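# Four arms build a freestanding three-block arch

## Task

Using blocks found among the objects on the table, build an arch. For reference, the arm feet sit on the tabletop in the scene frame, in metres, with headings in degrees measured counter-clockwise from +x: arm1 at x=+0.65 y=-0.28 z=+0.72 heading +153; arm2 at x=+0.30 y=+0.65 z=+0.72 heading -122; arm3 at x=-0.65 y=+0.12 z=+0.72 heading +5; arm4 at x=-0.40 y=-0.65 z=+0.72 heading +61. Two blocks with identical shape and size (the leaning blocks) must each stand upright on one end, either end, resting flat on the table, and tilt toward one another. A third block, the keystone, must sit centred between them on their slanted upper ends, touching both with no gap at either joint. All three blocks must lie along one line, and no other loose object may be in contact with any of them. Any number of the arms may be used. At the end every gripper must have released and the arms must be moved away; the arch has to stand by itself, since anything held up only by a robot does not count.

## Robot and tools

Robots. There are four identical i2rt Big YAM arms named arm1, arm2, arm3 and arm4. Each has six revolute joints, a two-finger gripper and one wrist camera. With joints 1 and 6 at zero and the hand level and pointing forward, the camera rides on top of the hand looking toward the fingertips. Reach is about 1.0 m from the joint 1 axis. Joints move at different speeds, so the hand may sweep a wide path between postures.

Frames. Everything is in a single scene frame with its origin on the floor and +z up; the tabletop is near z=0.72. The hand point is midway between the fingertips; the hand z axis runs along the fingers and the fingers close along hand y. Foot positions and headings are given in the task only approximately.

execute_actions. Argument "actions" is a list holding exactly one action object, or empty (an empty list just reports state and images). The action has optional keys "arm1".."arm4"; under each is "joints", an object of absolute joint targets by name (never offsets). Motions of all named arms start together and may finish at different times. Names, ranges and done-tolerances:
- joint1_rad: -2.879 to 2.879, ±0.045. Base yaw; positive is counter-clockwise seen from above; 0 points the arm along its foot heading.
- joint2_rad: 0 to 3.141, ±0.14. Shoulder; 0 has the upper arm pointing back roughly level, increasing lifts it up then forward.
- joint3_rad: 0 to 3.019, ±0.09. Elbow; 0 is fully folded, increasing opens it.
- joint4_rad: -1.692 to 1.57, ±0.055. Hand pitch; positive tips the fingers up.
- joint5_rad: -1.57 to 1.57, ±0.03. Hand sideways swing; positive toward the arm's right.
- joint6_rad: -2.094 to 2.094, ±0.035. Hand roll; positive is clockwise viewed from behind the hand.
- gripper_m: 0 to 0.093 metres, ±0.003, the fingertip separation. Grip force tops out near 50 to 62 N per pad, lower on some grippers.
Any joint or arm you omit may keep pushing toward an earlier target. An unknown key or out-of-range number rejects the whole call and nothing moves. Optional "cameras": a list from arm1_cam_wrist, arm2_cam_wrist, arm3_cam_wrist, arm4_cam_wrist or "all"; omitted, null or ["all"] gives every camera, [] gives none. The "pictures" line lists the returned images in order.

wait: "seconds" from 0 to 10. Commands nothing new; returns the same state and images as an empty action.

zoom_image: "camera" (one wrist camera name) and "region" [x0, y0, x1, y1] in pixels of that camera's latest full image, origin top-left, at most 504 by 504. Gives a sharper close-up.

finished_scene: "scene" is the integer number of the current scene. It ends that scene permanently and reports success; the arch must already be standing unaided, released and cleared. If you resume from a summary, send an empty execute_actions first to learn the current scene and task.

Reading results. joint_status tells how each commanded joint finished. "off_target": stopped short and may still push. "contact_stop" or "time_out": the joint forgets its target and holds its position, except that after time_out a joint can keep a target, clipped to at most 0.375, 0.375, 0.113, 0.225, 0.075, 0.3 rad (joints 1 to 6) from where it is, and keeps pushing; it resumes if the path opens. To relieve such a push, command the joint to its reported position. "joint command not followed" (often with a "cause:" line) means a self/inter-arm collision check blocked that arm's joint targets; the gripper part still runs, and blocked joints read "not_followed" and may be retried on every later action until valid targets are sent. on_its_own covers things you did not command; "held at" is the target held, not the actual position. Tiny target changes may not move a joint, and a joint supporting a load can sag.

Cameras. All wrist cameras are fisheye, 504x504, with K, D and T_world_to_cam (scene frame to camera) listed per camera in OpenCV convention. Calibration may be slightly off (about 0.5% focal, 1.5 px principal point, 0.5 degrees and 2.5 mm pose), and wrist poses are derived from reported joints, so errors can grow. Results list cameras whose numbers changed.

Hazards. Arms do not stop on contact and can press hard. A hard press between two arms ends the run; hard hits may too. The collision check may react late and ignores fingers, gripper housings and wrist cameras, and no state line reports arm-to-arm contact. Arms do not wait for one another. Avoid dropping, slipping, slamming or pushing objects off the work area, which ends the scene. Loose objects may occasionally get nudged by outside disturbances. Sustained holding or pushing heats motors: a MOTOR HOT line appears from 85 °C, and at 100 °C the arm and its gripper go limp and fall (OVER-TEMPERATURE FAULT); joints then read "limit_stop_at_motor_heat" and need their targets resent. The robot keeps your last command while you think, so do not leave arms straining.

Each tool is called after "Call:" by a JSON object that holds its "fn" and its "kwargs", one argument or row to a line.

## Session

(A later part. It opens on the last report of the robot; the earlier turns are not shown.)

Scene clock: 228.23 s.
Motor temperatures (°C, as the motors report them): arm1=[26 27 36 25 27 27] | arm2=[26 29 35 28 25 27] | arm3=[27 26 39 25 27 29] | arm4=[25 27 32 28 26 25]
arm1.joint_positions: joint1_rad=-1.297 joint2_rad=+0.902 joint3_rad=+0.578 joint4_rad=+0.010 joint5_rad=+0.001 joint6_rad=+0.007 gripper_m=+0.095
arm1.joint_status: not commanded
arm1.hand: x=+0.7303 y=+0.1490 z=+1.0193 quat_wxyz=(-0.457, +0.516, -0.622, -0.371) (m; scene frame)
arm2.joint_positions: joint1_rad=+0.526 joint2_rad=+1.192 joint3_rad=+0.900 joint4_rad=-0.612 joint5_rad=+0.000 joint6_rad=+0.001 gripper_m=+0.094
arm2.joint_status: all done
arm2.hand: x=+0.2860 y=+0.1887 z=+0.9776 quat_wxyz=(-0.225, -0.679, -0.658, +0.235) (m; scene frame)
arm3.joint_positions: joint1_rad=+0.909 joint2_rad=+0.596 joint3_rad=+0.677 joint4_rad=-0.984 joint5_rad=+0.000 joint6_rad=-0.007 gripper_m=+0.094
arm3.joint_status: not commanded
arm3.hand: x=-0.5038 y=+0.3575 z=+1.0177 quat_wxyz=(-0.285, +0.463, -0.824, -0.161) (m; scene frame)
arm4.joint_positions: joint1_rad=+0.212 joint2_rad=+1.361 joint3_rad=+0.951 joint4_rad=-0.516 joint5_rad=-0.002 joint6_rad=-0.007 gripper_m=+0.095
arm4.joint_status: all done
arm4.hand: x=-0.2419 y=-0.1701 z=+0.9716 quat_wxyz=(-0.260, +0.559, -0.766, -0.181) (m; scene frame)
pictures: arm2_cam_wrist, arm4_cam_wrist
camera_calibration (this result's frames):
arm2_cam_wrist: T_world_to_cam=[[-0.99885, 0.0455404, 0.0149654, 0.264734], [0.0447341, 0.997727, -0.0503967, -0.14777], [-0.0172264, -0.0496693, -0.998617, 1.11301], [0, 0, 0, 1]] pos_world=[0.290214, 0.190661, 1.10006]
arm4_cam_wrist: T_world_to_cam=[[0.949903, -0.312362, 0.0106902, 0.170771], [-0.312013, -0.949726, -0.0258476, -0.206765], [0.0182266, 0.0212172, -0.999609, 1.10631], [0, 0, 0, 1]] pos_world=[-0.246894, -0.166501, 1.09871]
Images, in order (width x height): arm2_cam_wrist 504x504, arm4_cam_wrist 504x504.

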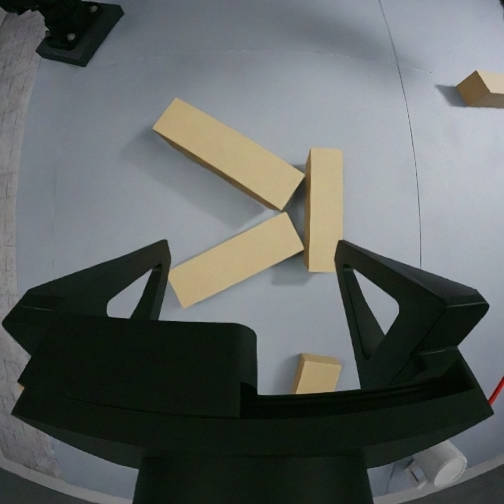

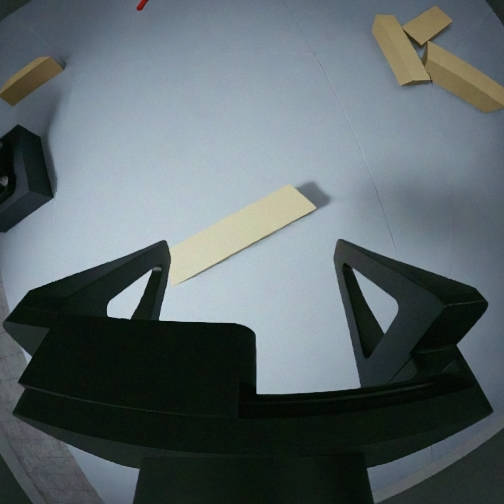

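Call:
{"fn": "execute_actions", "kwargs": {
  "actions": [
    {"arm3":{"joints":{"joint1_rad":1.23,"joint2_rad":1.035,"joint3_rad":0.61,"joint4_rad":-1.14,"joint6_rad":1.24}},"arm2":{"joints":{"joint2_rad":0.9,"joint3_rad":0.9}}}
  ],
  "cameras": ["arm3_cam_wrist"]
}}

Scene clock: 299.73 s.
Motor temperatures (°C, as the motors report them): arm1=[26 27 37 25 27 27] | arm2=[26 28 36 28 25 27] | arm3=[27 26 41 25 27 29] | arm4=[25 27 33 28 26 25]
arm1.joint_positions: joint1_rad=-1.297 joint2_rad=+0.902 joint3_rad=+0.578 joint4_rad=+0.010 joint5_rad=+0.001 joint6_rad=+0.007 gripper_m=+0.095
arm1.joint_status: not commanded
arm1.hand: x=+0.7303 y=+0.1490 z=+1.0193 quat_wxyz=(-0.457, +0.516, -0.622, -0.371) (m; scene frame)
arm2.joint_positions: joint1_rad=+0.526 joint2_rad=+0.897 joint3_rad=+0.891 joint4_rad=-0.612 joint5_rad=+0.000 joint6_rad=+0.001 gripper_m=+0.094
arm2.joint_status: all done
arm2.hand: x=+0.2878 y=+0.2296 z=+1.0979 quat_wxyz=(-0.317, -0.639, -0.619, +0.329) (m; scene frame)
arm3.joint_positions: joint1_rad=+1.220 joint2_rad=+1.032 joint3_rad=+0.606 joint4_rad=-1.126 joint5_rad=+0.000 joint6_rad=+1.230 gripper_m=+0.094
arm3.joint_status: all done
arm3.hand: x=-0.5945 y=+0.3511 z=+0.8678 quat_wxyz=(+0.000, +0.050, -0.999, -0.010) (m; scene frame)
arm4.joint_positions: joint1_rad=+0.212 joint2_rad=+1.361 joint3_rad=+0.951 joint4_rad=-0.516 joint5_rad=-0.002 joint6_rad=-0.007 gripper_m=+0.095
arm4.joint_status: not commanded
arm4.hand: x=-0.2419 y=-0.1701 z=+0.9716 quat_wxyz=(-0.260, +0.559, -0.766, -0.181) (m; scene frame)
pictures: arm3_cam_wrist
camera_calibration (this result's frames):
arm3_cam_wrist: T_world_to_cam=[[0.0987963, -0.994907, -0.0199648, 0.423117], [-0.799163, -0.0912811, 0.594144, -0.957681], [-0.59294, -0.0427441, -0.804111, 0.483686], [0, 0, 0, 1]] pos_world=[-0.520348, 0.354218, 0.966384]
Images, in order (width x height): arm3_cam_wrist 504x504.

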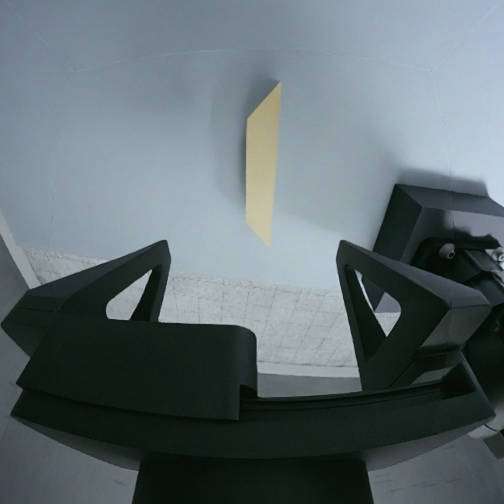

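Call:
{"fn": "execute_actions", "kwargs": {
  "actions": [
    {"arm3":{"joints":{"joint2_rad":1.30,"joint3_rad":0.445,"joint4_rad":-0.72}}}
  ],
  "cameras": ["arm3_cam_wrist"]
}}

Scene clock: 308.07 s.
Motor temperatures (°C, as the motors report them): arm1=[26 27 37 25 27 27] | arm2=[26 28 37 28 25 27] | arm3=[27 26 40 25 27 29] | arm4=[25 27 33 28 26 25]
arm1.joint_positions: joint1_rad=-1.297 joint2_rad=+0.902 joint3_rad=+0.578 joint4_rad=+0.010 joint5_rad=+0.001 joint6_rad=+0.007 gripper_m=+0.095
arm1.joint_status: not commanded
arm1.hand: x=+0.7303 y=+0.1490 z=+1.0193 quat_wxyz=(-0.457, +0.516, -0.622, -0.371) (m; scene frame)
arm2.joint_positions: joint1_rad=+0.526 joint2_rad=+0.897 joint3_rad=+0.891 joint4_rad=-0.612 joint5_rad=+0.000 joint6_rad=+0.001 gripper_m=+0.094
arm2.joint_status: not commanded
arm2.hand: x=+0.2878 y=+0.2296 z=+1.0979 quat_wxyz=(-0.317, -0.639, -0.619, +0.329) (m; scene frame)
arm3.joint_positions: joint1_rad=+1.221 joint2_rad=+1.294 joint3_rad=+0.446 joint4_rad=-0.736 joint5_rad=-0.003 joint6_rad=+1.233 gripper_m=+0.094
arm3.joint_status: all done
arm3.hand: x=-0.5966 y=+0.3467 z=+0.7625 quat_wxyz=(+0.006, +0.049, -0.999, +0.005) (m; scene frame)
arm4.joint_positions: joint1_rad=+0.212 joint2_rad=+1.361 joint3_rad=+0.951 joint4_rad=-0.516 joint5_rad=-0.002 joint6_rad=-0.007 gripper_m=+0.095
arm4.joint_status: not commanded
arm4.hand: x=-0.2419 y=-0.1701 z=+0.9716 quat_wxyz=(-0.260, +0.559, -0.766, -0.181) (m; scene frame)
pictures: arm3_cam_wrist
camera_calibration (this result's frames):
arm3_cam_wrist: T_world_to_cam=[[0.0962554, -0.995321, 0.00844159, 0.393815], [-0.793621, -0.0716252, 0.604182, -0.908415], [-0.60075, -0.0648552, -0.796802, 0.394991], [0, 0, 0, 1]] pos_world=[-0.521553, 0.352525, 0.860253]
Images, in order (width x height): arm3_cam_wrist 504x504.

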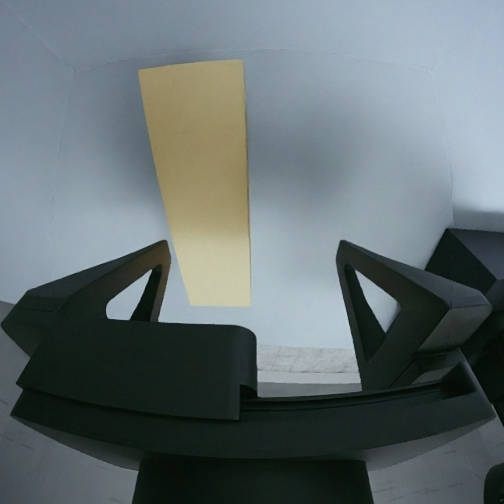

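Call:
{"fn": "execute_actions", "kwargs": {
  "actions": [
    {"arm3":{"joints":{"joint2_rad":0.9,"joint3_rad":0.65,"joint4_rad":-1.3}}}
  ],
  "cameras": ["arm3_cam_wrist"]
}}

Scene clock: 313.70 s.
Motor temperatures (°C, as the motors report them): arm1=[26 27 37 25 27 27] | arm2=[26 28 37 28 25 27] | arm3=[27 26 39 25 27 29] | arm4=[25 27 33 28 26 25]
arm1.joint_positions: joint1_rad=-1.297 joint2_rad=+0.902 joint3_rad=+0.578 joint4_rad=+0.010 joint5_rad=+0.001 joint6_rad=+0.007 gripper_m=+0.095
arm1.joint_status: not commanded
arm1.hand: x=+0.7303 y=+0.1490 z=+1.0193 quat_wxyz=(-0.457, +0.516, -0.622, -0.371) (m; scene frame)
arm2.joint_positions: joint1_rad=+0.526 joint2_rad=+0.897 joint3_rad=+0.891 joint4_rad=-0.612 joint5_rad=+0.000 joint6_rad=+0.001 gripper_m=+0.094
arm2.joint_status: not commanded
arm2.hand: x=+0.2878 y=+0.2296 z=+1.0979 quat_wxyz=(-0.317, -0.639, -0.619, +0.329) (m; scene frame)
arm3.joint_positions: joint1_rad=+1.221 joint2_rad=+0.892 joint3_rad=+0.639 joint4_rad=-1.285 joint5_rad=-0.002 joint6_rad=+1.233 gripper_m=+0.094
arm3.joint_status: all done
arm3.hand: x=-0.6003 y=+0.3282 z=+0.9078 quat_wxyz=(-0.001, +0.049, -0.999, -0.017) (m; scene frame)
arm4.joint_positions: joint1_rad=+0.212 joint2_rad=+1.361 joint3_rad=+0.951 joint4_rad=-0.516 joint5_rad=-0.002 joint6_rad=-0.007 gripper_m=+0.095
arm4.joint_status: not commanded
arm4.hand: x=-0.2419 y=-0.1701 z=+0.9716 quat_wxyz=(-0.260, +0.559, -0.766, -0.181) (m; scene frame)
pictures: arm3_cam_wrist
camera_calibration (this result's frames):
arm3_cam_wrist: T_world_to_cam=[[0.0961512, -0.994801, -0.0335572, 0.412469], [-0.800209, -0.0973053, 0.591775, -0.984649], [-0.591964, -0.0300471, -0.805404, 0.508997], [0, 0, 0, 1]] pos_world=[-0.526276, 0.329807, 1.00648]
Images, in order (width x height): arm3_cam_wrist 504x504.

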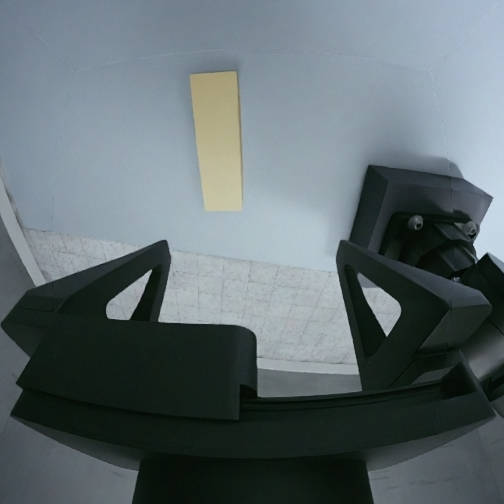

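Call:
{"fn": "execute_actions", "kwargs": {
  "actions": [
    {"arm3":{"joints":{"joint1_rad":1.237,"joint2_rad":1.2,"joint3_rad":0.60,"joint4_rad":-0.96}}}
  ],
  "cameras": []
}}

Call:
{"fn": "execute_actions", "kwargs": {
  "actions": [
    {"arm3":{"joints":{"joint2_rad":1.33,"joint3_rad":0.54,"joint4_rad":-0.78}}}
  ],
  "cameras": ["arm3_cam_wrist"]
}}

Scene clock: 335.60 s.
Motor temperatures (°C, as the motors report them): arm1=[26 27 38 25 27 27] | arm2=[26 28 38 28 25 27] | arm3=[27 26 39 25 27 29] | arm4=[25 27 33 28 26 25]
arm1.joint_positions: joint1_rad=-1.297 joint2_rad=+0.902 joint3_rad=+0.578 joint4_rad=+0.010 joint5_rad=+0.001 joint6_rad=+0.007 gripper_m=+0.095
arm1.joint_status: not commanded
arm1.hand: x=+0.7303 y=+0.1490 z=+1.0193 quat_wxyz=(-0.457, +0.516, -0.622, -0.371) (m; scene frame)
arm2.joint_positions: joint1_rad=+0.526 joint2_rad=+0.897 joint3_rad=+0.891 joint4_rad=-0.612 joint5_rad=+0.000 joint6_rad=+0.001 gripper_m=+0.094
arm2.joint_status: not commanded
arm2.hand: x=+0.2878 y=+0.2296 z=+1.0979 quat_wxyz=(-0.317, -0.639, -0.619, +0.329) (m; scene frame)
arm3.joint_positions: joint1_rad=+1.221 joint2_rad=+1.200 joint3_rad=+0.598 joint4_rad=-0.976 joint5_rad=-0.002 joint6_rad=+1.233 gripper_m=+0.094
arm3.joint_status: all done
arm3.hand: x=-0.5896 y=+0.3734 z=+0.8273 quat_wxyz=(+0.005, +0.049, -0.999, +0.002) (m; scene frame)
arm4.joint_positions: joint1_rad=+0.212 joint2_rad=+1.361 joint3_rad=+0.951 joint4_rad=-0.516 joint5_rad=-0.002 joint6_rad=-0.007 gripper_m=+0.095
arm4.joint_status: not commanded
arm4.hand: x=-0.2419 y=-0.1701 z=+0.9716 quat_wxyz=(-0.260, +0.559, -0.766, -0.181) (m; scene frame)
pictures: none
No camera images: the call's "cameras" was empty. Leave "cameras" out to get every camera's image.

Scene clock: 336.47 s.
Motor temperatures (°C, as the motors report them): arm1=[26 27 38 25 27 27] | arm2=[26 28 38 28 25 27] | arm3=[27 26 39 25 27 29] | arm4=[25 27 33 28 26 25]
arm1.joint_positions: joint1_rad=-1.297 joint2_rad=+0.902 joint3_rad=+0.578 joint4_rad=+0.010 joint5_rad=+0.001 joint6_rad=+0.007 gripper_m=+0.095
arm1.joint_status: not commanded
arm1.hand: x=+0.7303 y=+0.1490 z=+1.0193 quat_wxyz=(-0.457, +0.516, -0.622, -0.371) (m; scene frame)
arm2.joint_positions: joint1_rad=+0.526 joint2_rad=+0.897 joint3_rad=+0.891 joint4_rad=-0.612 joint5_rad=+0.000 joint6_rad=+0.001 gripper_m=+0.094
arm2.joint_status: not commanded
arm2.hand: x=+0.2878 y=+0.2296 z=+1.0979 quat_wxyz=(-0.317, -0.639, -0.619, +0.329) (m; scene frame)
arm3.joint_positions: joint1_rad=+1.221 joint2_rad=+1.333 joint3_rad=+0.534 joint4_rad=-0.796 joint5_rad=-0.002 joint6_rad=+1.233 gripper_m=+0.094
arm3.joint_status: all done
arm3.hand: x=-0.5903 y=+0.3718 z=+0.7764 quat_wxyz=(+0.007, +0.049, -0.999, +0.010) (m; scene frame)
arm4.joint_positions: joint1_rad=+0.212 joint2_rad=+1.361 joint3_rad=+0.951 joint4_rad=-0.516 joint5_rad=-0.002 joint6_rad=-0.007 gripper_m=+0.095
arm4.joint_status: not commanded
arm4.hand: x=-0.2419 y=-0.1701 z=+0.9716 quat_wxyz=(-0.260, +0.559, -0.766, -0.181) (m; scene frame)
pictures: arm3_cam_wrist
camera_calibration (this result's frames):
arm3_cam_wrist: T_world_to_cam=[[0.0963523, -0.995166, 0.0190087, 0.409868], [-0.792249, -0.0651169, 0.606714, -0.913622], [-0.602543, -0.0735179, -0.794693, 0.412023], [0, 0, 0, 1]] pos_world=[-0.515046, 0.378685, 0.873948]
Images, in order (width x height): arm3_cam_wrist 504x504.

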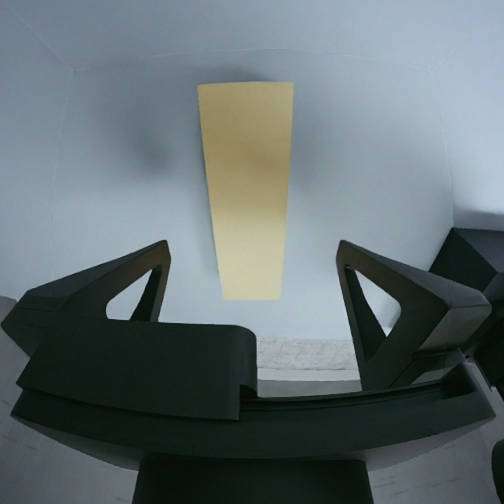

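Call:
{"fn": "execute_actions", "kwargs": {
  "actions": [
    {"arm3":{"joints":{"joint2_rad":1.43,"joint3_rad":0.50,"joint4_rad":-0.64}}}
  ],
  "cameras": []
}}

Call:
{"fn": "execute_actions", "kwargs": {
  "actions": [
    {"arm3":{"joints":{"gripper_m":0.03}}}
  ],
  "cameras": ["arm3_cam_wrist"]
}}

Scene clock: 341.83 s.
Motor temperatures (°C, as the motors report them): arm1=[26 27 38 25 27 27] | arm2=[26 28 38 28 25 27] | arm3=[27 26 38 25 27 29] | arm4=[25 27 33 28 26 25]
arm1.joint_positions: joint1_rad=-1.297 joint2_rad=+0.902 joint3_rad=+0.578 joint4_rad=+0.010 joint5_rad=+0.001 joint6_rad=+0.007 gripper_m=+0.095
arm1.joint_status: not commanded
arm1.hand: x=+0.7303 y=+0.1490 z=+1.0193 quat_wxyz=(-0.457, +0.516, -0.622, -0.371) (m; scene frame)
arm2.joint_positions: joint1_rad=+0.526 joint2_rad=+0.897 joint3_rad=+0.891 joint4_rad=-0.612 joint5_rad=+0.000 joint6_rad=+0.001 gripper_m=+0.094
arm2.joint_status: not commanded
arm2.hand: x=+0.2878 y=+0.2296 z=+1.0979 quat_wxyz=(-0.317, -0.639, -0.619, +0.329) (m; scene frame)
arm3.joint_positions: joint1_rad=+1.221 joint2_rad=+1.429 joint3_rad=+0.498 joint4_rad=-0.657 joint5_rad=-0.002 joint6_rad=+1.233 gripper_m=+0.094
arm3.joint_status: all done
arm3.hand: x=-0.5905 y=+0.3718 z=+0.7439 quat_wxyz=(+0.006, +0.049, -0.999, +0.007) (m; scene frame)
arm4.joint_positions: joint1_rad=+0.212 joint2_rad=+1.361 joint3_rad=+0.951 joint4_rad=-0.516 joint5_rad=-0.002 joint6_rad=-0.007 gripper_m=+0.095
arm4.joint_status: not commanded
arm4.hand: x=-0.2419 y=-0.1701 z=+0.9716 quat_wxyz=(-0.260, +0.559, -0.766, -0.181) (m; scene frame)
pictures: none
No camera images: the call's "cameras" was empty. Leave "cameras" out to get every camera's image.

Scene clock: 342.47 s.
Motor temperatures (°C, as the motors report them): arm1=[26 27 38 25 27 27] | arm2=[26 28 38 28 25 27] | arm3=[27 26 38 25 27 29] | arm4=[25 27 33 28 26 25]
arm1.joint_positions: joint1_rad=-1.297 joint2_rad=+0.902 joint3_rad=+0.578 joint4_rad=+0.010 joint5_rad=+0.001 joint6_rad=+0.007 gripper_m=+0.095
arm1.joint_status: not commanded
arm1.hand: x=+0.7303 y=+0.1490 z=+1.0193 quat_wxyz=(-0.457, +0.516, -0.622, -0.371) (m; scene frame)
arm2.joint_positions: joint1_rad=+0.526 joint2_rad=+0.897 joint3_rad=+0.891 joint4_rad=-0.612 joint5_rad=+0.000 joint6_rad=+0.001 gripper_m=+0.094
arm2.joint_status: not commanded
arm2.hand: x=+0.2878 y=+0.2296 z=+1.0979 quat_wxyz=(-0.317, -0.639, -0.619, +0.329) (m; scene frame)
arm3.joint_positions: joint1_rad=+1.221 joint2_rad=+1.429 joint3_rad=+0.498 joint4_rad=-0.655 joint5_rad=-0.002 joint6_rad=+1.233 gripper_m=+0.046
arm3.joint_status: gripper_m off_target (ended at +0.046, target +0.030)
arm3.hand: x=-0.5904 y=+0.3722 z=+0.7439 quat_wxyz=(+0.006, +0.049, -0.999, +0.006) (m; scene frame)
arm4.joint_positions: joint1_rad=+0.212 joint2_rad=+1.361 joint3_rad=+0.951 joint4_rad=-0.516 joint5_rad=-0.002 joint6_rad=-0.007 gripper_m=+0.095
arm4.joint_status: not commanded
arm4.hand: x=-0.2419 y=-0.1701 z=+0.9716 quat_wxyz=(-0.260, +0.559, -0.766, -0.181) (m; scene frame)
pictures: arm3_cam_wrist
camera_calibration (this result's frames):
arm3_cam_wrist: T_world_to_cam=[[0.0962821, -0.995287, 0.0115765, 0.416477], [-0.793632, -0.0697446, 0.604387, -0.891292], [-0.600731, -0.0673792, -0.796607, 0.386336], [0, 0, 0, 1]] pos_world=[-0.515372, 0.378383, 0.841622]
Images, in order (width x height): arm3_cam_wrist 504x504.

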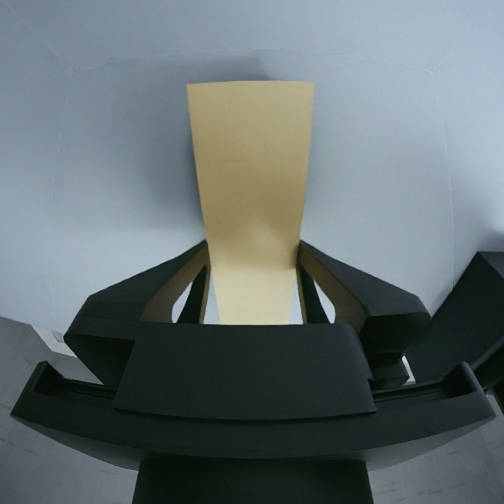

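Call:
{"fn": "execute_actions", "kwargs": {
  "actions": [
    {"arm3":{"joints":{"joint2_rad":1.0,"joint3_rad":0.75,"joint4_rad":-1.32}},"arm4":{"joints":{"joint1_rad":0.264,"joint2_rad":1.75,"joint3_rad":1.42,"joint4_rad":-1.24,"joint6_rad":-2.0}}}
  ],
  "cameras": []
}}

Call:
{"fn": "execute_actions", "kwargs": {
  "actions": [
    {"arm4":{"joints":{"joint2_rad":1.894,"joint3_rad":1.42,"joint4_rad":-1.09}}}
  ],
  "cameras": ["arm4_cam_wrist"]
}}

Scene clock: 361.30 s.
Motor temperatures (°C, as the motors report them): arm1=[26 27 38 25 27 27] | arm2=[26 28 38 28 25 27] | arm3=[27 26 37 25 27 29] | arm4=[25 27 33 28 26 25]
arm1.joint_positions: joint1_rad=-1.297 joint2_rad=+0.902 joint3_rad=+0.578 joint4_rad=+0.010 joint5_rad=+0.001 joint6_rad=+0.007 gripper_m=+0.095
arm1.joint_status: not commanded
arm1.hand: x=+0.7303 y=+0.1490 z=+1.0193 quat_wxyz=(-0.457, +0.516, -0.622, -0.371) (m; scene frame)
arm2.joint_positions: joint1_rad=+0.526 joint2_rad=+0.897 joint3_rad=+0.891 joint4_rad=-0.612 joint5_rad=+0.000 joint6_rad=+0.001 gripper_m=+0.094
arm2.joint_status: not commanded
arm2.hand: x=+0.2878 y=+0.2296 z=+1.0979 quat_wxyz=(-0.317, -0.639, -0.619, +0.329) (m; scene frame)
arm3.joint_positions: joint1_rad=+1.221 joint2_rad=+0.992 joint3_rad=+0.740 joint4_rad=-1.306 joint5_rad=-0.002 joint6_rad=+1.233 gripper_m=+0.046
arm3.joint_status: all done
arm3.hand: x=-0.5930 y=+0.3575 z=+0.9251 quat_wxyz=(+0.001, +0.049, -0.999, -0.008) (m; scene frame)
arm4.joint_positions: joint1_rad=+0.266 joint2_rad=+1.746 joint3_rad=+1.368 joint4_rad=-1.230 joint5_rad=-0.002 joint6_rad=-1.991 gripper_m=+0.095
arm4.joint_status: all done
arm4.hand: x=-0.2690 y=-0.1692 z=+0.9101 quat_wxyz=(+0.019, +0.997, +0.076, -0.002) (m; scene frame)
pictures: none
No camera images: the call's "cameras" was empty. Leave "cameras" out to get every camera's image.

Scene clock: 362.43 s.
Motor temperatures (°C, as the motors report them): arm1=[26 27 38 25 27 27] | arm2=[26 28 38 28 25 27] | arm3=[27 26 37 25 27 29] | arm4=[25 27 34 28 26 25]
arm1.joint_positions: joint1_rad=-1.297 joint2_rad=+0.902 joint3_rad=+0.578 joint4_rad=+0.010 joint5_rad=+0.001 joint6_rad=+0.007 gripper_m=+0.095
arm1.joint_status: not commanded
arm1.hand: x=+0.7303 y=+0.1490 z=+1.0193 quat_wxyz=(-0.457, +0.516, -0.622, -0.371) (m; scene frame)
arm2.joint_positions: joint1_rad=+0.526 joint2_rad=+0.897 joint3_rad=+0.891 joint4_rad=-0.612 joint5_rad=+0.000 joint6_rad=+0.001 gripper_m=+0.094
arm2.joint_status: not commanded
arm2.hand: x=+0.2878 y=+0.2296 z=+1.0979 quat_wxyz=(-0.317, -0.639, -0.619, +0.329) (m; scene frame)
arm3.joint_positions: joint1_rad=+1.221 joint2_rad=+0.992 joint3_rad=+0.740 joint4_rad=-1.306 joint5_rad=-0.002 joint6_rad=+1.233 gripper_m=+0.046
arm3.joint_status: not commanded
arm3.hand: x=-0.5930 y=+0.3575 z=+0.9251 quat_wxyz=(+0.001, +0.049, -0.999, -0.008) (m; scene frame)
arm4.joint_positions: joint1_rad=+0.266 joint2_rad=+1.899 joint3_rad=+1.383 joint4_rad=-1.100 joint5_rad=-0.002 joint6_rad=-1.992 gripper_m=+0.095
arm4.joint_status: all done
arm4.hand: x=-0.2606 y=-0.1413 z=+0.8383 quat_wxyz=(+0.023, +0.997, +0.077, -0.004) (m; scene frame)
pictures: arm4_cam_wrist
camera_calibration (this result's frames):
arm4_cam_wrist: T_world_to_cam=[[-0.148299, 0.987968, -0.0438867, 0.142241], [0.807475, 0.146588, 0.571399, -0.242743], [0.570957, 0.0493007, -0.819498, 0.9698], [0, 0, 0, 1]] pos_world=[-0.336611, -0.152758, 0.939696]
Images, in order (width x height): arm4_cam_wrist 504x504.

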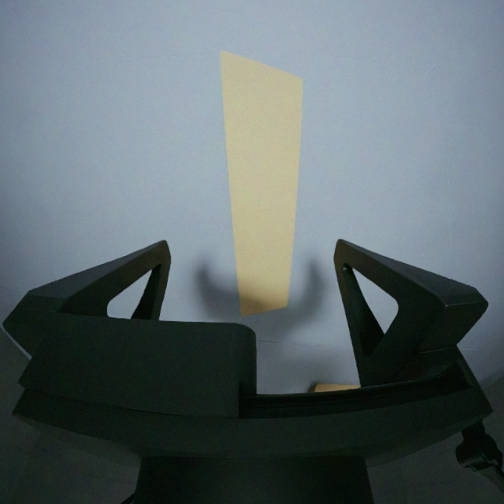

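Call:
{"fn": "execute_actions", "kwargs": {
  "actions": [
    {"arm4":{"joints":{"joint2_rad":2.04,"joint3_rad":1.37,"joint4_rad":-0.86}}}
  ],
  "cameras": ["arm4_cam_wrist"]
}}

Scene clock: 367.37 s.
Motor temperatures (°C, as the motors report them): arm1=[26 27 38 25 27 27] | arm2=[26 28 38 28 25 27] | arm3=[27 26 38 25 27 29] | arm4=[25 28 34 28 26 25]
arm1.joint_positions: joint1_rad=-1.297 joint2_rad=+0.902 joint3_rad=+0.578 joint4_rad=+0.010 joint5_rad=+0.001 joint6_rad=+0.007 gripper_m=+0.095
arm1.joint_status: not commanded
arm1.hand: x=+0.7303 y=+0.1490 z=+1.0193 quat_wxyz=(-0.457, +0.516, -0.622, -0.371) (m; scene frame)
arm2.joint_positions: joint1_rad=+0.526 joint2_rad=+0.897 joint3_rad=+0.891 joint4_rad=-0.612 joint5_rad=+0.000 joint6_rad=+0.001 gripper_m=+0.094
arm2.joint_status: not commanded
arm2.hand: x=+0.2878 y=+0.2296 z=+1.0979 quat_wxyz=(-0.317, -0.639, -0.619, +0.329) (m; scene frame)
arm3.joint_positions: joint1_rad=+1.221 joint2_rad=+0.992 joint3_rad=+0.740 joint4_rad=-1.306 joint5_rad=-0.002 joint6_rad=+1.233 gripper_m=+0.046
arm3.joint_status: not commanded
arm3.hand: x=-0.5930 y=+0.3575 z=+0.9251 quat_wxyz=(+0.001, +0.049, -0.999, -0.008) (m; scene frame)
arm4.joint_positions: joint1_rad=+0.266 joint2_rad=+2.043 joint3_rad=+1.362 joint4_rad=-0.870 joint5_rad=-0.002 joint6_rad=-1.992 gripper_m=+0.095
arm4.joint_status: all done
arm4.hand: x=-0.2527 y=-0.1158 z=+0.7558 quat_wxyz=(-0.008, +0.997, +0.077, +0.007) (m; scene frame)
pictures: arm4_cam_wrist
camera_calibration (this result's frames):
arm4_cam_wrist: T_world_to_cam=[[-0.148749, 0.98876, 0.0150637, 0.0700427], [0.797476, 0.110937, 0.593065, -0.228764], [0.584728, 0.100231, -0.805014, 0.894872], [0, 0, 0, 1]] pos_world=[-0.330404, -0.133571, 0.855001]
Images, in order (width x height): arm4_cam_wrist 504x504.

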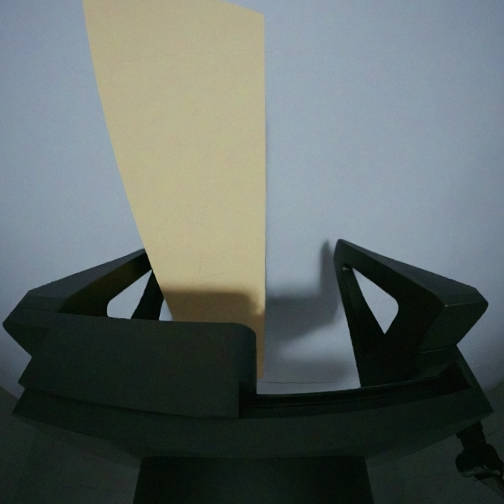

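Call:
{"fn": "execute_actions", "kwargs": {
  "actions": [
    {"arm4":{"joints":{"gripper_m":0.03}}}
  ],
  "cameras": ["arm4_cam_wrist"]
}}

Scene clock: 371.63 s.
Motor temperatures (°C, as the motors report them): arm1=[26 27 38 25 27 27] | arm2=[26 28 39 28 25 27] | arm3=[27 26 38 25 27 29] | arm4=[25 28 33 28 26 25]
arm1.joint_positions: joint1_rad=-1.297 joint2_rad=+0.902 joint3_rad=+0.578 joint4_rad=+0.010 joint5_rad=+0.001 joint6_rad=+0.007 gripper_m=+0.095
arm1.joint_status: not commanded
arm1.hand: x=+0.7303 y=+0.1490 z=+1.0193 quat_wxyz=(-0.457, +0.516, -0.622, -0.371) (m; scene frame)
arm2.joint_positions: joint1_rad=+0.526 joint2_rad=+0.897 joint3_rad=+0.891 joint4_rad=-0.612 joint5_rad=+0.000 joint6_rad=+0.001 gripper_m=+0.094
arm2.joint_status: not commanded
arm2.hand: x=+0.2878 y=+0.2296 z=+1.0979 quat_wxyz=(-0.317, -0.639, -0.619, +0.329) (m; scene frame)
arm3.joint_positions: joint1_rad=+1.221 joint2_rad=+0.992 joint3_rad=+0.740 joint4_rad=-1.306 joint5_rad=-0.002 joint6_rad=+1.233 gripper_m=+0.046
arm3.joint_status: not commanded
arm3.hand: x=-0.5930 y=+0.3575 z=+0.9251 quat_wxyz=(+0.001, +0.049, -0.999, -0.008) (m; scene frame)
arm4.joint_positions: joint1_rad=+0.265 joint2_rad=+2.043 joint3_rad=+1.362 joint4_rad=-0.867 joint5_rad=+0.000 joint6_rad=-1.993 gripper_m=+0.048
arm4.joint_status: gripper_m off_target (ended at +0.048, target +0.030)
arm4.hand: x=-0.2520 y=-0.1154 z=+0.7557 quat_wxyz=(-0.009, +0.997, +0.077, +0.009) (m; scene frame)
pictures: arm4_cam_wrist
camera_calibration (this result's frames):
arm4_cam_wrist: T_world_to_cam=[[-0.149531, 0.988618, 0.0165627, 0.0684272], [0.79565, 0.110365, 0.595618, -0.231792], [0.587011, 0.102241, -0.803097, 0.893687], [0, 0, 0, 1]] pos_world=[-0.329947, -0.133438, 0.854644]
Images, in order (width x height): arm4_cam_wrist 504x504.

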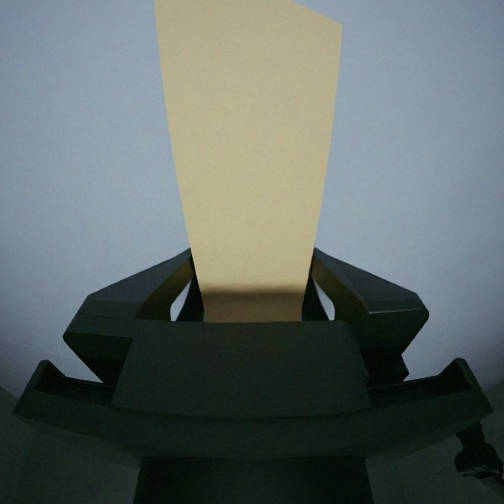

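Call:
{"fn": "execute_actions", "kwargs": {
  "actions": [
    {"arm4":{"joints":{"joint2_rad":1.7,"joint3_rad":1.42,"joint4_rad":-1.29}},"arm2":{"joints":{"joint1_rad":0.578,"joint2_rad":1.5,"joint3_rad":1.2,"joint4_rad":-1.27,"joint6_rad":1.178}}}
  ],
  "cameras": []
}}

Call:
{"fn": "execute_actions", "kwargs": {
  "actions": [
    {"arm2":{"joints":{"joint2_rad":1.669,"joint3_rad":1.19,"joint4_rad":-1.07}},"arm4":{"joints":{"joint1_rad":0.0,"joint4_rad":-0.3}}}
  ],
  "cameras": ["arm2_cam_wrist","arm4_cam_wrist"]
}}

Scene clock: 385.53 s.
Motor temperatures (°C, as the motors report them): arm1=[26 27 38 25 27 27] | arm2=[26 28 39 28 25 27] | arm3=[27 26 39 25 27 29] | arm4=[25 28 33 28 26 25]
arm1.joint_positions: joint1_rad=-1.297 joint2_rad=+0.902 joint3_rad=+0.578 joint4_rad=+0.010 joint5_rad=+0.001 joint6_rad=+0.007 gripper_m=+0.095
arm1.joint_status: not commanded
arm1.hand: x=+0.7303 y=+0.1490 z=+1.0193 quat_wxyz=(-0.457, +0.516, -0.622, -0.371) (m; scene frame)
arm2.joint_positions: joint1_rad=+0.574 joint2_rad=+1.505 joint3_rad=+1.175 joint4_rad=-1.261 joint5_rad=+0.000 joint6_rad=+1.170 gripper_m=+0.094
arm2.joint_status: all done
arm2.hand: x=+0.3071 y=+0.2303 z=+0.9167 quat_wxyz=(+0.013, -0.978, -0.207, +0.000) (m; scene frame)
arm3.joint_positions: joint1_rad=+1.221 joint2_rad=+0.992 joint3_rad=+0.740 joint4_rad=-1.306 joint5_rad=-0.002 joint6_rad=+1.233 gripper_m=+0.046
arm3.joint_status: not commanded
arm3.hand: x=-0.5930 y=+0.3575 z=+0.9251 quat_wxyz=(+0.001, +0.049, -0.999, -0.008) (m; scene frame)
arm4.joint_positions: joint1_rad=+0.265 joint2_rad=+1.701 joint3_rad=+1.378 joint4_rad=-1.281 joint5_rad=+0.000 joint6_rad=-1.993 gripper_m=+0.048
arm4.joint_status: all done
arm4.hand: x=-0.2708 y=-0.1769 z=+0.9355 quat_wxyz=(+0.017, +0.997, +0.077, +0.000) (m; scene frame)
pictures: none
No camera images: the call's "cameras" was empty. Leave "cameras" out to get every camera's image.

Scene clock: 387.03 s.
Motor temperatures (°C, as the motors report them): arm1=[26 27 38 25 27 27] | arm2=[26 28 39 28 25 27] | arm3=[27 26 39 25 27 29] | arm4=[25 28 33 28 26 25]
arm1.joint_positions: joint1_rad=-1.297 joint2_rad=+0.902 joint3_rad=+0.578 joint4_rad=+0.010 joint5_rad=+0.001 joint6_rad=+0.007 gripper_m=+0.095
arm1.joint_status: not commanded
arm1.hand: x=+0.7303 y=+0.1490 z=+1.0193 quat_wxyz=(-0.457, +0.516, -0.622, -0.371) (m; scene frame)
arm2.joint_positions: joint1_rad=+0.574 joint2_rad=+1.676 joint3_rad=+1.175 joint4_rad=-1.080 joint5_rad=+0.000 joint6_rad=+1.171 gripper_m=+0.094
arm2.joint_status: all done
arm2.hand: x=+0.3075 y=+0.1901 z=+0.8441 quat_wxyz=(+0.008, -0.978, -0.207, +0.001) (m; scene frame)
arm3.joint_positions: joint1_rad=+1.221 joint2_rad=+0.992 joint3_rad=+0.740 joint4_rad=-1.306 joint5_rad=-0.002 joint6_rad=+1.233 gripper_m=+0.046
arm3.joint_status: not commanded
arm3.hand: x=-0.5930 y=+0.3575 z=+0.9251 quat_wxyz=(+0.001, +0.049, -0.999, -0.008) (m; scene frame)
arm4.joint_positions: joint1_rad=+0.005 joint2_rad=+1.704 joint3_rad=+1.378 joint4_rad=-0.341 joint5_rad=+0.001 joint6_rad=-1.993 gripper_m=+0.048
arm4.joint_status: all done
arm4.hand: x=-0.0521 y=-0.0516 z=+1.0293 quat_wxyz=(-0.387, +0.898, -0.045, +0.205) (m; scene frame)
pictures: arm2_cam_wrist, arm4_cam_wrist
camera_calibration (this result's frames):
arm2_cam_wrist: T_world_to_cam=[[-0.401399, 0.915325, 0.0325333, -0.0758055], [0.756624, 0.311368, 0.574952, -0.773122], [0.516139, 0.255401, -0.81754, 0.605249], [0, 0, 0, 1]] pos_world=[0.242142, 0.155531, 0.94179]
arm4_cam_wrist: T_world_to_cam=[[-0.0730024, 0.694585, 0.715697, -0.700145], [0.509079, -0.591132, 0.625621, -0.642843], [0.857618, 0.410018, -0.310444, 0.512484], [0, 0, 0, 1]] pos_world=[-0.16337, -0.103823, 1.06237]
Images, in order (width x height): arm2_cam_wrist 504x504, arm4_cam_wrist 504x504.

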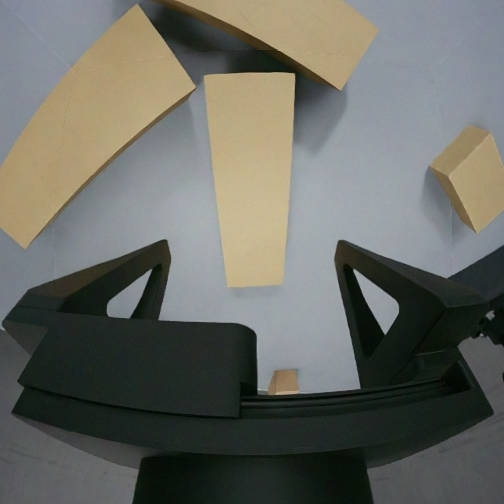

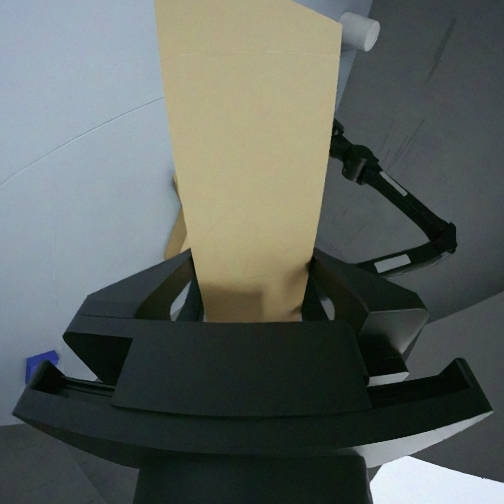

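Call:
{"fn": "execute_actions", "kwargs": {
  "actions": [
    {"arm2":{"joints":{"joint1_rad":0.672,"joint2_rad":1.635,"joint3_rad":1.13,"joint4_rad":-1.05,"joint6_rad":1.275}}}
  ],
  "cameras": []
}}

Call:
{"fn": "execute_actions", "kwargs": {
  "actions": [
    {"arm2":{"joints":{"joint2_rad":1.785,"joint3_rad":1.045,"joint4_rad":-0.80}}}
  ],
  "cameras": ["arm2_cam_wrist"]
}}

Scene clock: 395.13 s.
Motor temperatures (°C, as the motors report them): arm1=[26 27 39 25 27 27] | arm2=[26 29 38 28 25 27] | arm3=[27 26 39 25 27 29] | arm4=[25 29 35 29 26 25]
arm1.joint_positions: joint1_rad=-1.297 joint2_rad=+0.902 joint3_rad=+0.578 joint4_rad=+0.010 joint5_rad=+0.001 joint6_rad=+0.007 gripper_m=+0.095
arm1.joint_status: not commanded
arm1.hand: x=+0.7303 y=+0.1490 z=+1.0193 quat_wxyz=(-0.457, +0.516, -0.622, -0.371) (m; scene frame)
arm2.joint_positions: joint1_rad=+0.680 joint2_rad=+1.637 joint3_rad=+1.131 joint4_rad=-1.059 joint5_rad=+0.000 joint6_rad=+1.267 gripper_m=+0.094
arm2.joint_status: all done
arm2.hand: x=+0.3548 y=+0.2047 z=+0.8459 quat_wxyz=(+0.000, -0.977, -0.212, +0.002) (m; scene frame)
arm3.joint_positions: joint1_rad=+1.221 joint2_rad=+0.992 joint3_rad=+0.740 joint4_rad=-1.306 joint5_rad=-0.002 joint6_rad=+1.233 gripper_m=+0.046
arm3.joint_status: not commanded
arm3.hand: x=-0.5930 y=+0.3575 z=+0.9251 quat_wxyz=(+0.001, +0.049, -0.999, -0.008) (m; scene frame)
arm4.joint_positions: joint1_rad=+0.005 joint2_rad=+1.704 joint3_rad=+1.378 joint4_rad=-0.341 joint5_rad=+0.001 joint6_rad=-1.993 gripper_m=+0.048
arm4.joint_status: not commanded
arm4.hand: x=-0.0521 y=-0.0516 z=+1.0293 quat_wxyz=(-0.387, +0.898, -0.045, +0.205) (m; scene frame)
pictures: none
No camera images: the call's "cameras" was empty. Leave "cameras" out to get every camera's image.

Scene clock: 396.20 s.
Motor temperatures (°C, as the motors report them): arm1=[26 27 39 25 27 27] | arm2=[26 29 38 28 25 27] | arm3=[27 26 39 25 27 29] | arm4=[25 29 35 29 26 25]
arm1.joint_positions: joint1_rad=-1.297 joint2_rad=+0.902 joint3_rad=+0.578 joint4_rad=+0.010 joint5_rad=+0.001 joint6_rad=+0.007 gripper_m=+0.095
arm1.joint_status: not commanded
arm1.hand: x=+0.7303 y=+0.1490 z=+1.0193 quat_wxyz=(-0.457, +0.516, -0.622, -0.371) (m; scene frame)
arm2.joint_positions: joint1_rad=+0.680 joint2_rad=+1.791 joint3_rad=+1.035 joint4_rad=-0.810 joint5_rad=+0.000 joint6_rad=+1.267 gripper_m=+0.094
arm2.joint_status: all done
arm2.hand: x=+0.3544 y=+0.2055 z=+0.7506 quat_wxyz=(+0.000, -0.977, -0.211, +0.002) (m; scene frame)
arm3.joint_positions: joint1_rad=+1.221 joint2_rad=+0.992 joint3_rad=+0.740 joint4_rad=-1.306 joint5_rad=-0.002 joint6_rad=+1.233 gripper_m=+0.046
arm3.joint_status: not commanded
arm3.hand: x=-0.5930 y=+0.3575 z=+0.9251 quat_wxyz=(+0.001, +0.049, -0.999, -0.008) (m; scene frame)
arm4.joint_positions: joint1_rad=+0.005 joint2_rad=+1.704 joint3_rad=+1.378 joint4_rad=-0.341 joint5_rad=+0.001 joint6_rad=-1.993 gripper_m=+0.048
arm4.joint_status: not commanded
arm4.hand: x=-0.0521 y=-0.0516 z=+1.0293 quat_wxyz=(-0.387, +0.898, -0.045, +0.205) (m; scene frame)
pictures: arm2_cam_wrist
camera_calibration (this result's frames):
arm2_cam_wrist: T_world_to_cam=[[-0.409844, 0.911968, 0.0185291, -0.0538114], [0.752987, 0.326792, 0.571154, -0.758682], [0.514819, 0.248036, -0.820634, 0.505034], [0, 0, 0, 1]] pos_world=[0.289222, 0.171739, 0.848769]
Images, in order (width x height): arm2_cam_wrist 504x504.

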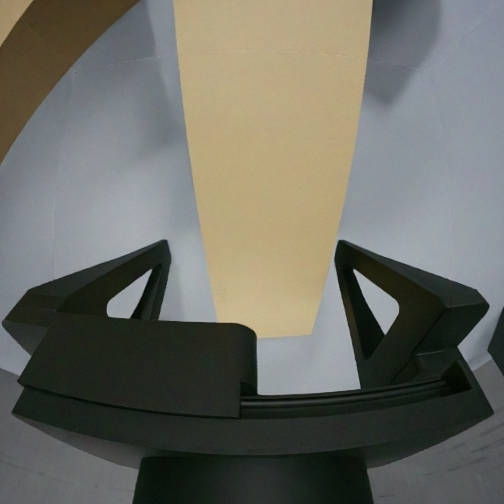

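Call:
{"fn": "execute_actions", "kwargs": {
  "actions": [
    {"arm2":{"joints":{"gripper_m":0.04}}}
  ],
  "cameras": ["arm2_cam_wrist"]
}}

Scene clock: 402.40 s.
Motor temperatures (°C, as the motors report them): arm1=[26 27 39 25 27 27] | arm2=[26 29 37 28 25 27] | arm3=[27 26 39 25 27 29] | arm4=[25 29 35 29 26 25]
arm1.joint_positions: joint1_rad=-1.297 joint2_rad=+0.902 joint3_rad=+0.578 joint4_rad=+0.010 joint5_rad=+0.001 joint6_rad=+0.007 gripper_m=+0.095
arm1.joint_status: not commanded
arm1.hand: x=+0.7303 y=+0.1490 z=+1.0193 quat_wxyz=(-0.457, +0.516, -0.622, -0.371) (m; scene frame)
arm2.joint_positions: joint1_rad=+0.680 joint2_rad=+1.791 joint3_rad=+1.035 joint4_rad=-0.808 joint5_rad=+0.000 joint6_rad=+1.269 gripper_m=+0.059
arm2.joint_status: gripper_m off_target (ended at +0.059, target +0.040)
arm2.hand: x=+0.3544 y=+0.2049 z=+0.7506 quat_wxyz=(-0.001, -0.978, -0.211, +0.002) (m; scene frame)
arm3.joint_positions: joint1_rad=+1.221 joint2_rad=+0.992 joint3_rad=+0.740 joint4_rad=-1.306 joint5_rad=-0.002 joint6_rad=+1.233 gripper_m=+0.046
arm3.joint_status: not commanded
arm3.hand: x=-0.5930 y=+0.3575 z=+0.9251 quat_wxyz=(+0.001, +0.049, -0.999, -0.008) (m; scene frame)
arm4.joint_positions: joint1_rad=+0.005 joint2_rad=+1.704 joint3_rad=+1.378 joint4_rad=-0.341 joint5_rad=+0.001 joint6_rad=-1.993 gripper_m=+0.048
arm4.joint_status: not commanded
arm4.hand: x=-0.0521 y=-0.0516 z=+1.0293 quat_wxyz=(-0.387, +0.898, -0.045, +0.205) (m; scene frame)
pictures: arm2_cam_wrist
camera_calibration (this result's frames):
arm2_cam_wrist: T_world_to_cam=[[-0.408464, 0.912628, 0.016337, -0.0522528], [0.753323, 0.326949, 0.570622, -0.758302], [0.515424, 0.245385, -0.821051, 0.505779], [0, 0, 0, 1]] pos_world=[0.289212, 0.171503, 0.848827]
Images, in order (width x height): arm2_cam_wrist 504x504.

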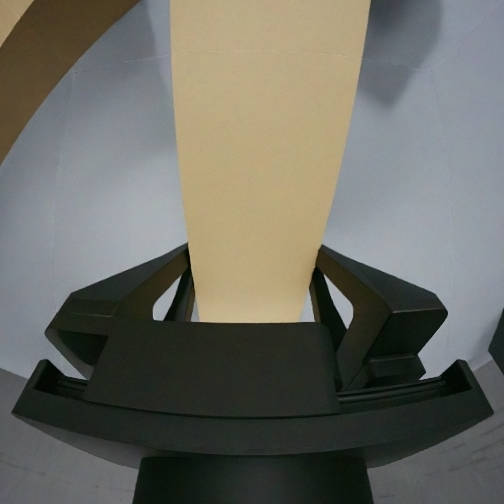

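Call:
{"fn": "execute_actions", "kwargs": {
  "actions": [
    {"arm2":{"joints":{"joint2_rad":1.55,"joint3_rad":1.17,"joint4_rad":-1.18}}}
  ],
  "cameras": []
}}

Call:
{"fn": "execute_actions", "kwargs": {
  "actions": [
    {"arm2":{"joints":{"joint2_rad":1.105,"joint3_rad":1.0}}}
  ],
  "cameras": []
}}

Call:
{"fn": "execute_actions", "kwargs": {
  "actions": [
    {"arm2":{"joints":{"joint1_rad":0.918,"joint3_rad":0.67,"joint4_rad":0.45,"joint6_rad":0}},"arm1":{"joints":{"joint2_rad":0.68,"joint3_rad":0.69,"joint4_rad":0}}}
  ],
  "cameras": []
}}

Call:
{"fn": "execute_actions", "kwargs": {
  "actions": [
    {"arm1":{"joints":{"joint1_rad":-0.751}}}
  ],
  "cameras": ["arm1_cam_wrist","arm2_cam_wrist"]
}}

Scene clock: 418.03 s.
Motor temperatures (°C, as the motors report them): arm1=[26 27 39 25 27 27] | arm2=[26 30 36 28 25 27] | arm3=[27 26 40 25 27 29] | arm4=[25 29 36 29 26 25]
arm1.joint_positions: joint1_rad=-1.297 joint2_rad=+0.902 joint3_rad=+0.578 joint4_rad=+0.010 joint5_rad=+0.001 joint6_rad=+0.007 gripper_m=+0.095
arm1.joint_status: not commanded
arm1.hand: x=+0.7303 y=+0.1490 z=+1.0193 quat_wxyz=(-0.457, +0.516, -0.622, -0.371) (m; scene frame)
arm2.joint_positions: joint1_rad=+0.680 joint2_rad=+1.556 joint3_rad=+1.148 joint4_rad=-1.171 joint5_rad=-0.001 joint6_rad=+1.269 gripper_m=+0.059
arm2.joint_status: all done
arm2.hand: x=+0.3530 y=+0.2219 z=+0.8861 quat_wxyz=(+0.007, -0.978, -0.211, +0.001) (m; scene frame)
arm3.joint_positions: joint1_rad=+1.221 joint2_rad=+0.992 joint3_rad=+0.740 joint4_rad=-1.306 joint5_rad=-0.002 joint6_rad=+1.233 gripper_m=+0.046
arm3.joint_status: not commanded
arm3.hand: x=-0.5930 y=+0.3575 z=+0.9251 quat_wxyz=(+0.001, +0.049, -0.999, -0.008) (m; scene frame)
arm4.joint_positions: joint1_rad=+0.005 joint2_rad=+1.704 joint3_rad=+1.378 joint4_rad=-0.341 joint5_rad=+0.001 joint6_rad=-1.993 gripper_m=+0.048
arm4.joint_status: not commanded
arm4.hand: x=-0.0521 y=-0.0516 z=+1.0293 quat_wxyz=(-0.387, +0.898, -0.045, +0.205) (m; scene frame)
pictures: none
No camera images: the call's "cameras" was empty. Leave "cameras" out to get every camera's image.

Scene clock: 419.37 s.
Motor temperatures (°C, as the motors report them): arm1=[26 27 39 25 27 27] | arm2=[26 30 37 28 25 27] | arm3=[27 26 40 25 27 29] | arm4=[25 29 37 29 26 25]
arm1.joint_positions: joint1_rad=-1.297 joint2_rad=+0.902 joint3_rad=+0.578 joint4_rad=+0.010 joint5_rad=+0.001 joint6_rad=+0.007 gripper_m=+0.095
arm1.joint_status: not commanded
arm1.hand: x=+0.7303 y=+0.1490 z=+1.0193 quat_wxyz=(-0.457, +0.516, -0.622, -0.371) (m; scene frame)
arm2.joint_positions: joint1_rad=+0.680 joint2_rad=+1.107 joint3_rad=+0.981 joint4_rad=-1.177 joint5_rad=-0.001 joint6_rad=+1.269 gripper_m=+0.059
arm2.joint_status: all done
arm2.hand: x=+0.3442 y=+0.2966 z=+0.9882 quat_wxyz=(-0.130, -0.969, -0.209, +0.013) (m; scene frame)
arm3.joint_positions: joint1_rad=+1.221 joint2_rad=+0.992 joint3_rad=+0.740 joint4_rad=-1.306 joint5_rad=-0.002 joint6_rad=+1.233 gripper_m=+0.046
arm3.joint_status: not commanded
arm3.hand: x=-0.5930 y=+0.3575 z=+0.9251 quat_wxyz=(+0.001, +0.049, -0.999, -0.008) (m; scene frame)
arm4.joint_positions: joint1_rad=+0.005 joint2_rad=+1.704 joint3_rad=+1.378 joint4_rad=-0.341 joint5_rad=+0.001 joint6_rad=-1.993 gripper_m=+0.048
arm4.joint_status: not commanded
arm4.hand: x=-0.0521 y=-0.0516 z=+1.0293 quat_wxyz=(-0.387, +0.898, -0.045, +0.205) (m; scene frame)
pictures: none
No camera images: the call's "cameras" was empty. Leave "cameras" out to get every camera's image.

Scene clock: 421.40 s.
Motor temperatures (°C, as the motors report them): arm1=[26 27 39 25 27 27] | arm2=[26 30 37 28 25 27] | arm3=[27 26 40 25 27 29] | arm4=[25 29 37 29 26 25]
arm1.joint_positions: joint1_rad=-1.297 joint2_rad=+0.679 joint3_rad=+0.650 joint4_rad=+0.002 joint5_rad=+0.001 joint6_rad=+0.007 gripper_m=+0.095
arm1.joint_status: all done
arm1.hand: x=+0.7209 y=+0.1112 z=+1.1506 quat_wxyz=(-0.540, +0.458, -0.550, -0.442) (m; scene frame)
arm2.joint_positions: joint1_rad=+0.919 joint2_rad=+1.116 joint3_rad=+0.642 joint4_rad=+0.418 joint5_rad=-0.002 joint6_rad=+0.008 gripper_m=+0.059
arm2.joint_status: all done
arm2.hand: x=+0.4788 y=+0.1810 z=+1.0849 quat_wxyz=(-0.565, -0.415, -0.599, +0.387) (m; scene frame)
arm3.joint_positions: joint1_rad=+1.221 joint2_rad=+0.992 joint3_rad=+0.740 joint4_rad=-1.306 joint5_rad=-0.002 joint6_rad=+1.233 gripper_m=+0.046
arm3.joint_status: not commanded
arm3.hand: x=-0.5930 y=+0.3575 z=+0.9251 quat_wxyz=(+0.001, +0.049, -0.999, -0.008) (m; scene frame)
arm4.joint_positions: joint1_rad=+0.005 joint2_rad=+1.704 joint3_rad=+1.378 joint4_rad=-0.341 joint5_rad=+0.001 joint6_rad=-1.993 gripper_m=+0.048
arm4.joint_status: not commanded
arm4.hand: x=-0.0521 y=-0.0516 z=+1.0293 quat_wxyz=(-0.387, +0.898, -0.045, +0.205) (m; scene frame)
pictures: none
No camera images: the call's "cameras" was empty. Leave "cameras" out to get every camera's image.

Scene clock: 422.57 s.
Motor temperatures (°C, as the motors report them): arm1=[26 27 39 25 27 27] | arm2=[26 30 37 28 25 27] | arm3=[27 26 40 25 27 29] | arm4=[25 29 37 29 26 25]
arm1.joint_positions: joint1_rad=-0.756 joint2_rad=+0.679 joint3_rad=+0.650 joint4_rad=+0.002 joint5_rad=+0.000 joint6_rad=+0.007 gripper_m=+0.095
arm1.joint_status: all done
arm1.hand: x=+0.5091 y=+0.0942 z=+1.1473 quat_wxyz=(-0.400, +0.591, -0.410, -0.568) (m; scene frame)
arm2.joint_positions: joint1_rad=+0.919 joint2_rad=+1.116 joint3_rad=+0.642 joint4_rad=+0.418 joint5_rad=-0.002 joint6_rad=+0.008 gripper_m=+0.059
arm2.joint_status: not commanded
arm2.hand: x=+0.4788 y=+0.1810 z=+1.0849 quat_wxyz=(-0.565, -0.415, -0.599, +0.387) (m; scene frame)
arm3.joint_positions: joint1_rad=+1.221 joint2_rad=+0.992 joint3_rad=+0.740 joint4_rad=-1.306 joint5_rad=-0.002 joint6_rad=+1.233 gripper_m=+0.046
arm3.joint_status: not commanded
arm3.hand: x=-0.5930 y=+0.3575 z=+0.9251 quat_wxyz=(+0.001, +0.049, -0.999, -0.008) (m; scene frame)
arm4.joint_positions: joint1_rad=+0.005 joint2_rad=+1.704 joint3_rad=+1.378 joint4_rad=-0.341 joint5_rad=+0.001 joint6_rad=-1.993 gripper_m=+0.048
arm4.joint_status: not commanded
arm4.hand: x=-0.0521 y=-0.0516 z=+1.0293 quat_wxyz=(-0.387, +0.898, -0.045, +0.205) (m; scene frame)
pictures: arm1_cam_wrist, arm2_cam_wrist
camera_calibration (this result's frames):
arm1_cam_wrist: T_world_to_cam=[[0.938761, 0.34457, 0.000222843, -0.511295], [0.211863, -0.576699, -0.789007, 0.853115], [-0.27174, 0.740736, -0.614384, 0.89849], [0, 0, 0, 1]] pos_world=[0.543395, 0.00262422, 1.22525]
arm2_cam_wrist: T_world_to_cam=[[-0.940627, -0.33934, -0.00834015, 0.523101], [-0.20554, 0.588954, -0.781592, 0.84376], [0.270137, -0.733472, -0.623734, 0.802553], [0, 0, 0, 1]] pos_world=[0.44867, 0.269223, 1.16442]
Images, in order (width x height): arm1_cam_wrist 504x504, arm2_cam_wrist 504x504.

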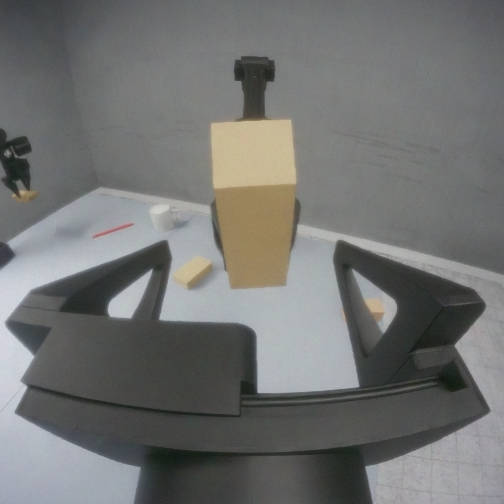

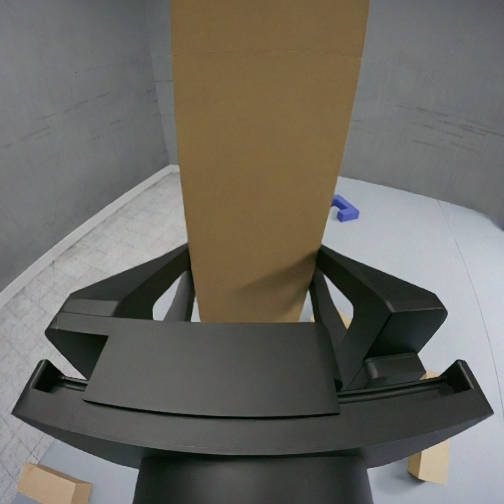

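Call:
{"fn": "execute_actions", "kwargs": {
  "actions": [
    {"arm1":{"joints":{"joint2_rad":0.975,"joint3_rad":0.85,"joint4_rad":0.17}}}
  ],
  "cameras": ["arm1_cam_wrist","arm2_cam_wrist"]
}}

Scene clock: 429.70 s.
Motor temperatures (°C, as the motors report them): arm1=[26 27 40 25 27 27] | arm2=[26 29 38 28 25 27] | arm3=[27 26 40 25 27 29] | arm4=[25 29 37 29 26 25]
arm1.joint_positions: joint1_rad=-0.756 joint2_rad=+0.986 joint3_rad=+0.813 joint4_rad=+0.152 joint5_rad=+0.000 joint6_rad=+0.007 gripper_m=+0.095
arm1.joint_status: all done
arm1.hand: x=+0.4765 y=+0.1825 z=+1.1556 quat_wxyz=(-0.401, +0.589, -0.408, -0.570) (m; scene frame)
arm2.joint_positions: joint1_rad=+0.919 joint2_rad=+1.116 joint3_rad=+0.642 joint4_rad=+0.418 joint5_rad=-0.002 joint6_rad=+0.008 gripper_m=+0.059
arm2.joint_status: not commanded
arm2.hand: x=+0.4788 y=+0.1810 z=+1.0849 quat_wxyz=(-0.565, -0.415, -0.599, +0.387) (m; scene frame)
arm3.joint_positions: joint1_rad=+1.221 joint2_rad=+0.992 joint3_rad=+0.740 joint4_rad=-1.306 joint5_rad=-0.002 joint6_rad=+1.233 gripper_m=+0.046
arm3.joint_status: not commanded
arm3.hand: x=-0.5930 y=+0.3575 z=+0.9251 quat_wxyz=(+0.001, +0.049, -0.999, -0.008) (m; scene frame)
arm4.joint_positions: joint1_rad=+0.005 joint2_rad=+1.704 joint3_rad=+1.378 joint4_rad=-0.341 joint5_rad=+0.001 joint6_rad=-1.993 gripper_m=+0.048
arm4.joint_status: not commanded
arm4.hand: x=-0.0521 y=-0.0516 z=+1.0293 quat_wxyz=(-0.387, +0.898, -0.045, +0.205) (m; scene frame)
pictures: arm1_cam_wrist, arm2_cam_wrist
camera_calibration (this result's frames):
arm1_cam_wrist: T_world_to_cam=[[0.938735, 0.34464, 0.000221078, -0.511144], [0.21045, -0.57272, -0.792276, 0.921264], [-0.272923, 0.743784, -0.610162, 0.824393], [0, 0, 0, 1]] pos_world=[0.510944, 0.0906164, 1.23302]
arm2_cam_wrist: T_world_to_cam=[[-0.940627, -0.33934, -0.00834015, 0.523101], [-0.20554, 0.588954, -0.781592, 0.84376], [0.270137, -0.733472, -0.623734, 0.802553], [0, 0, 0, 1]] pos_world=[0.44867, 0.269223, 1.16442]
Images, in order (width x height): arm1_cam_wrist 504x504, arm2_cam_wrist 504x504.

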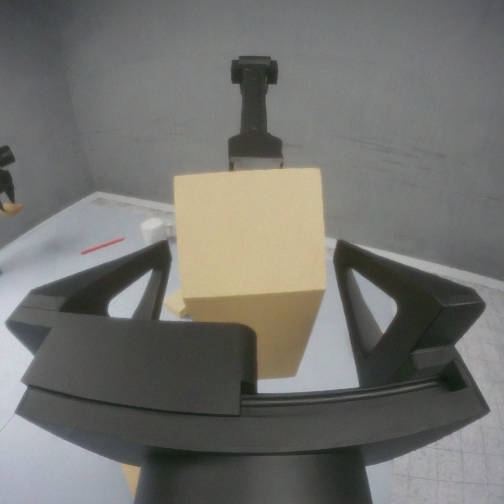

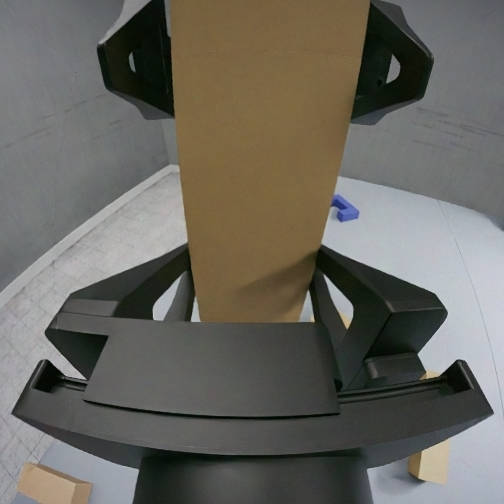

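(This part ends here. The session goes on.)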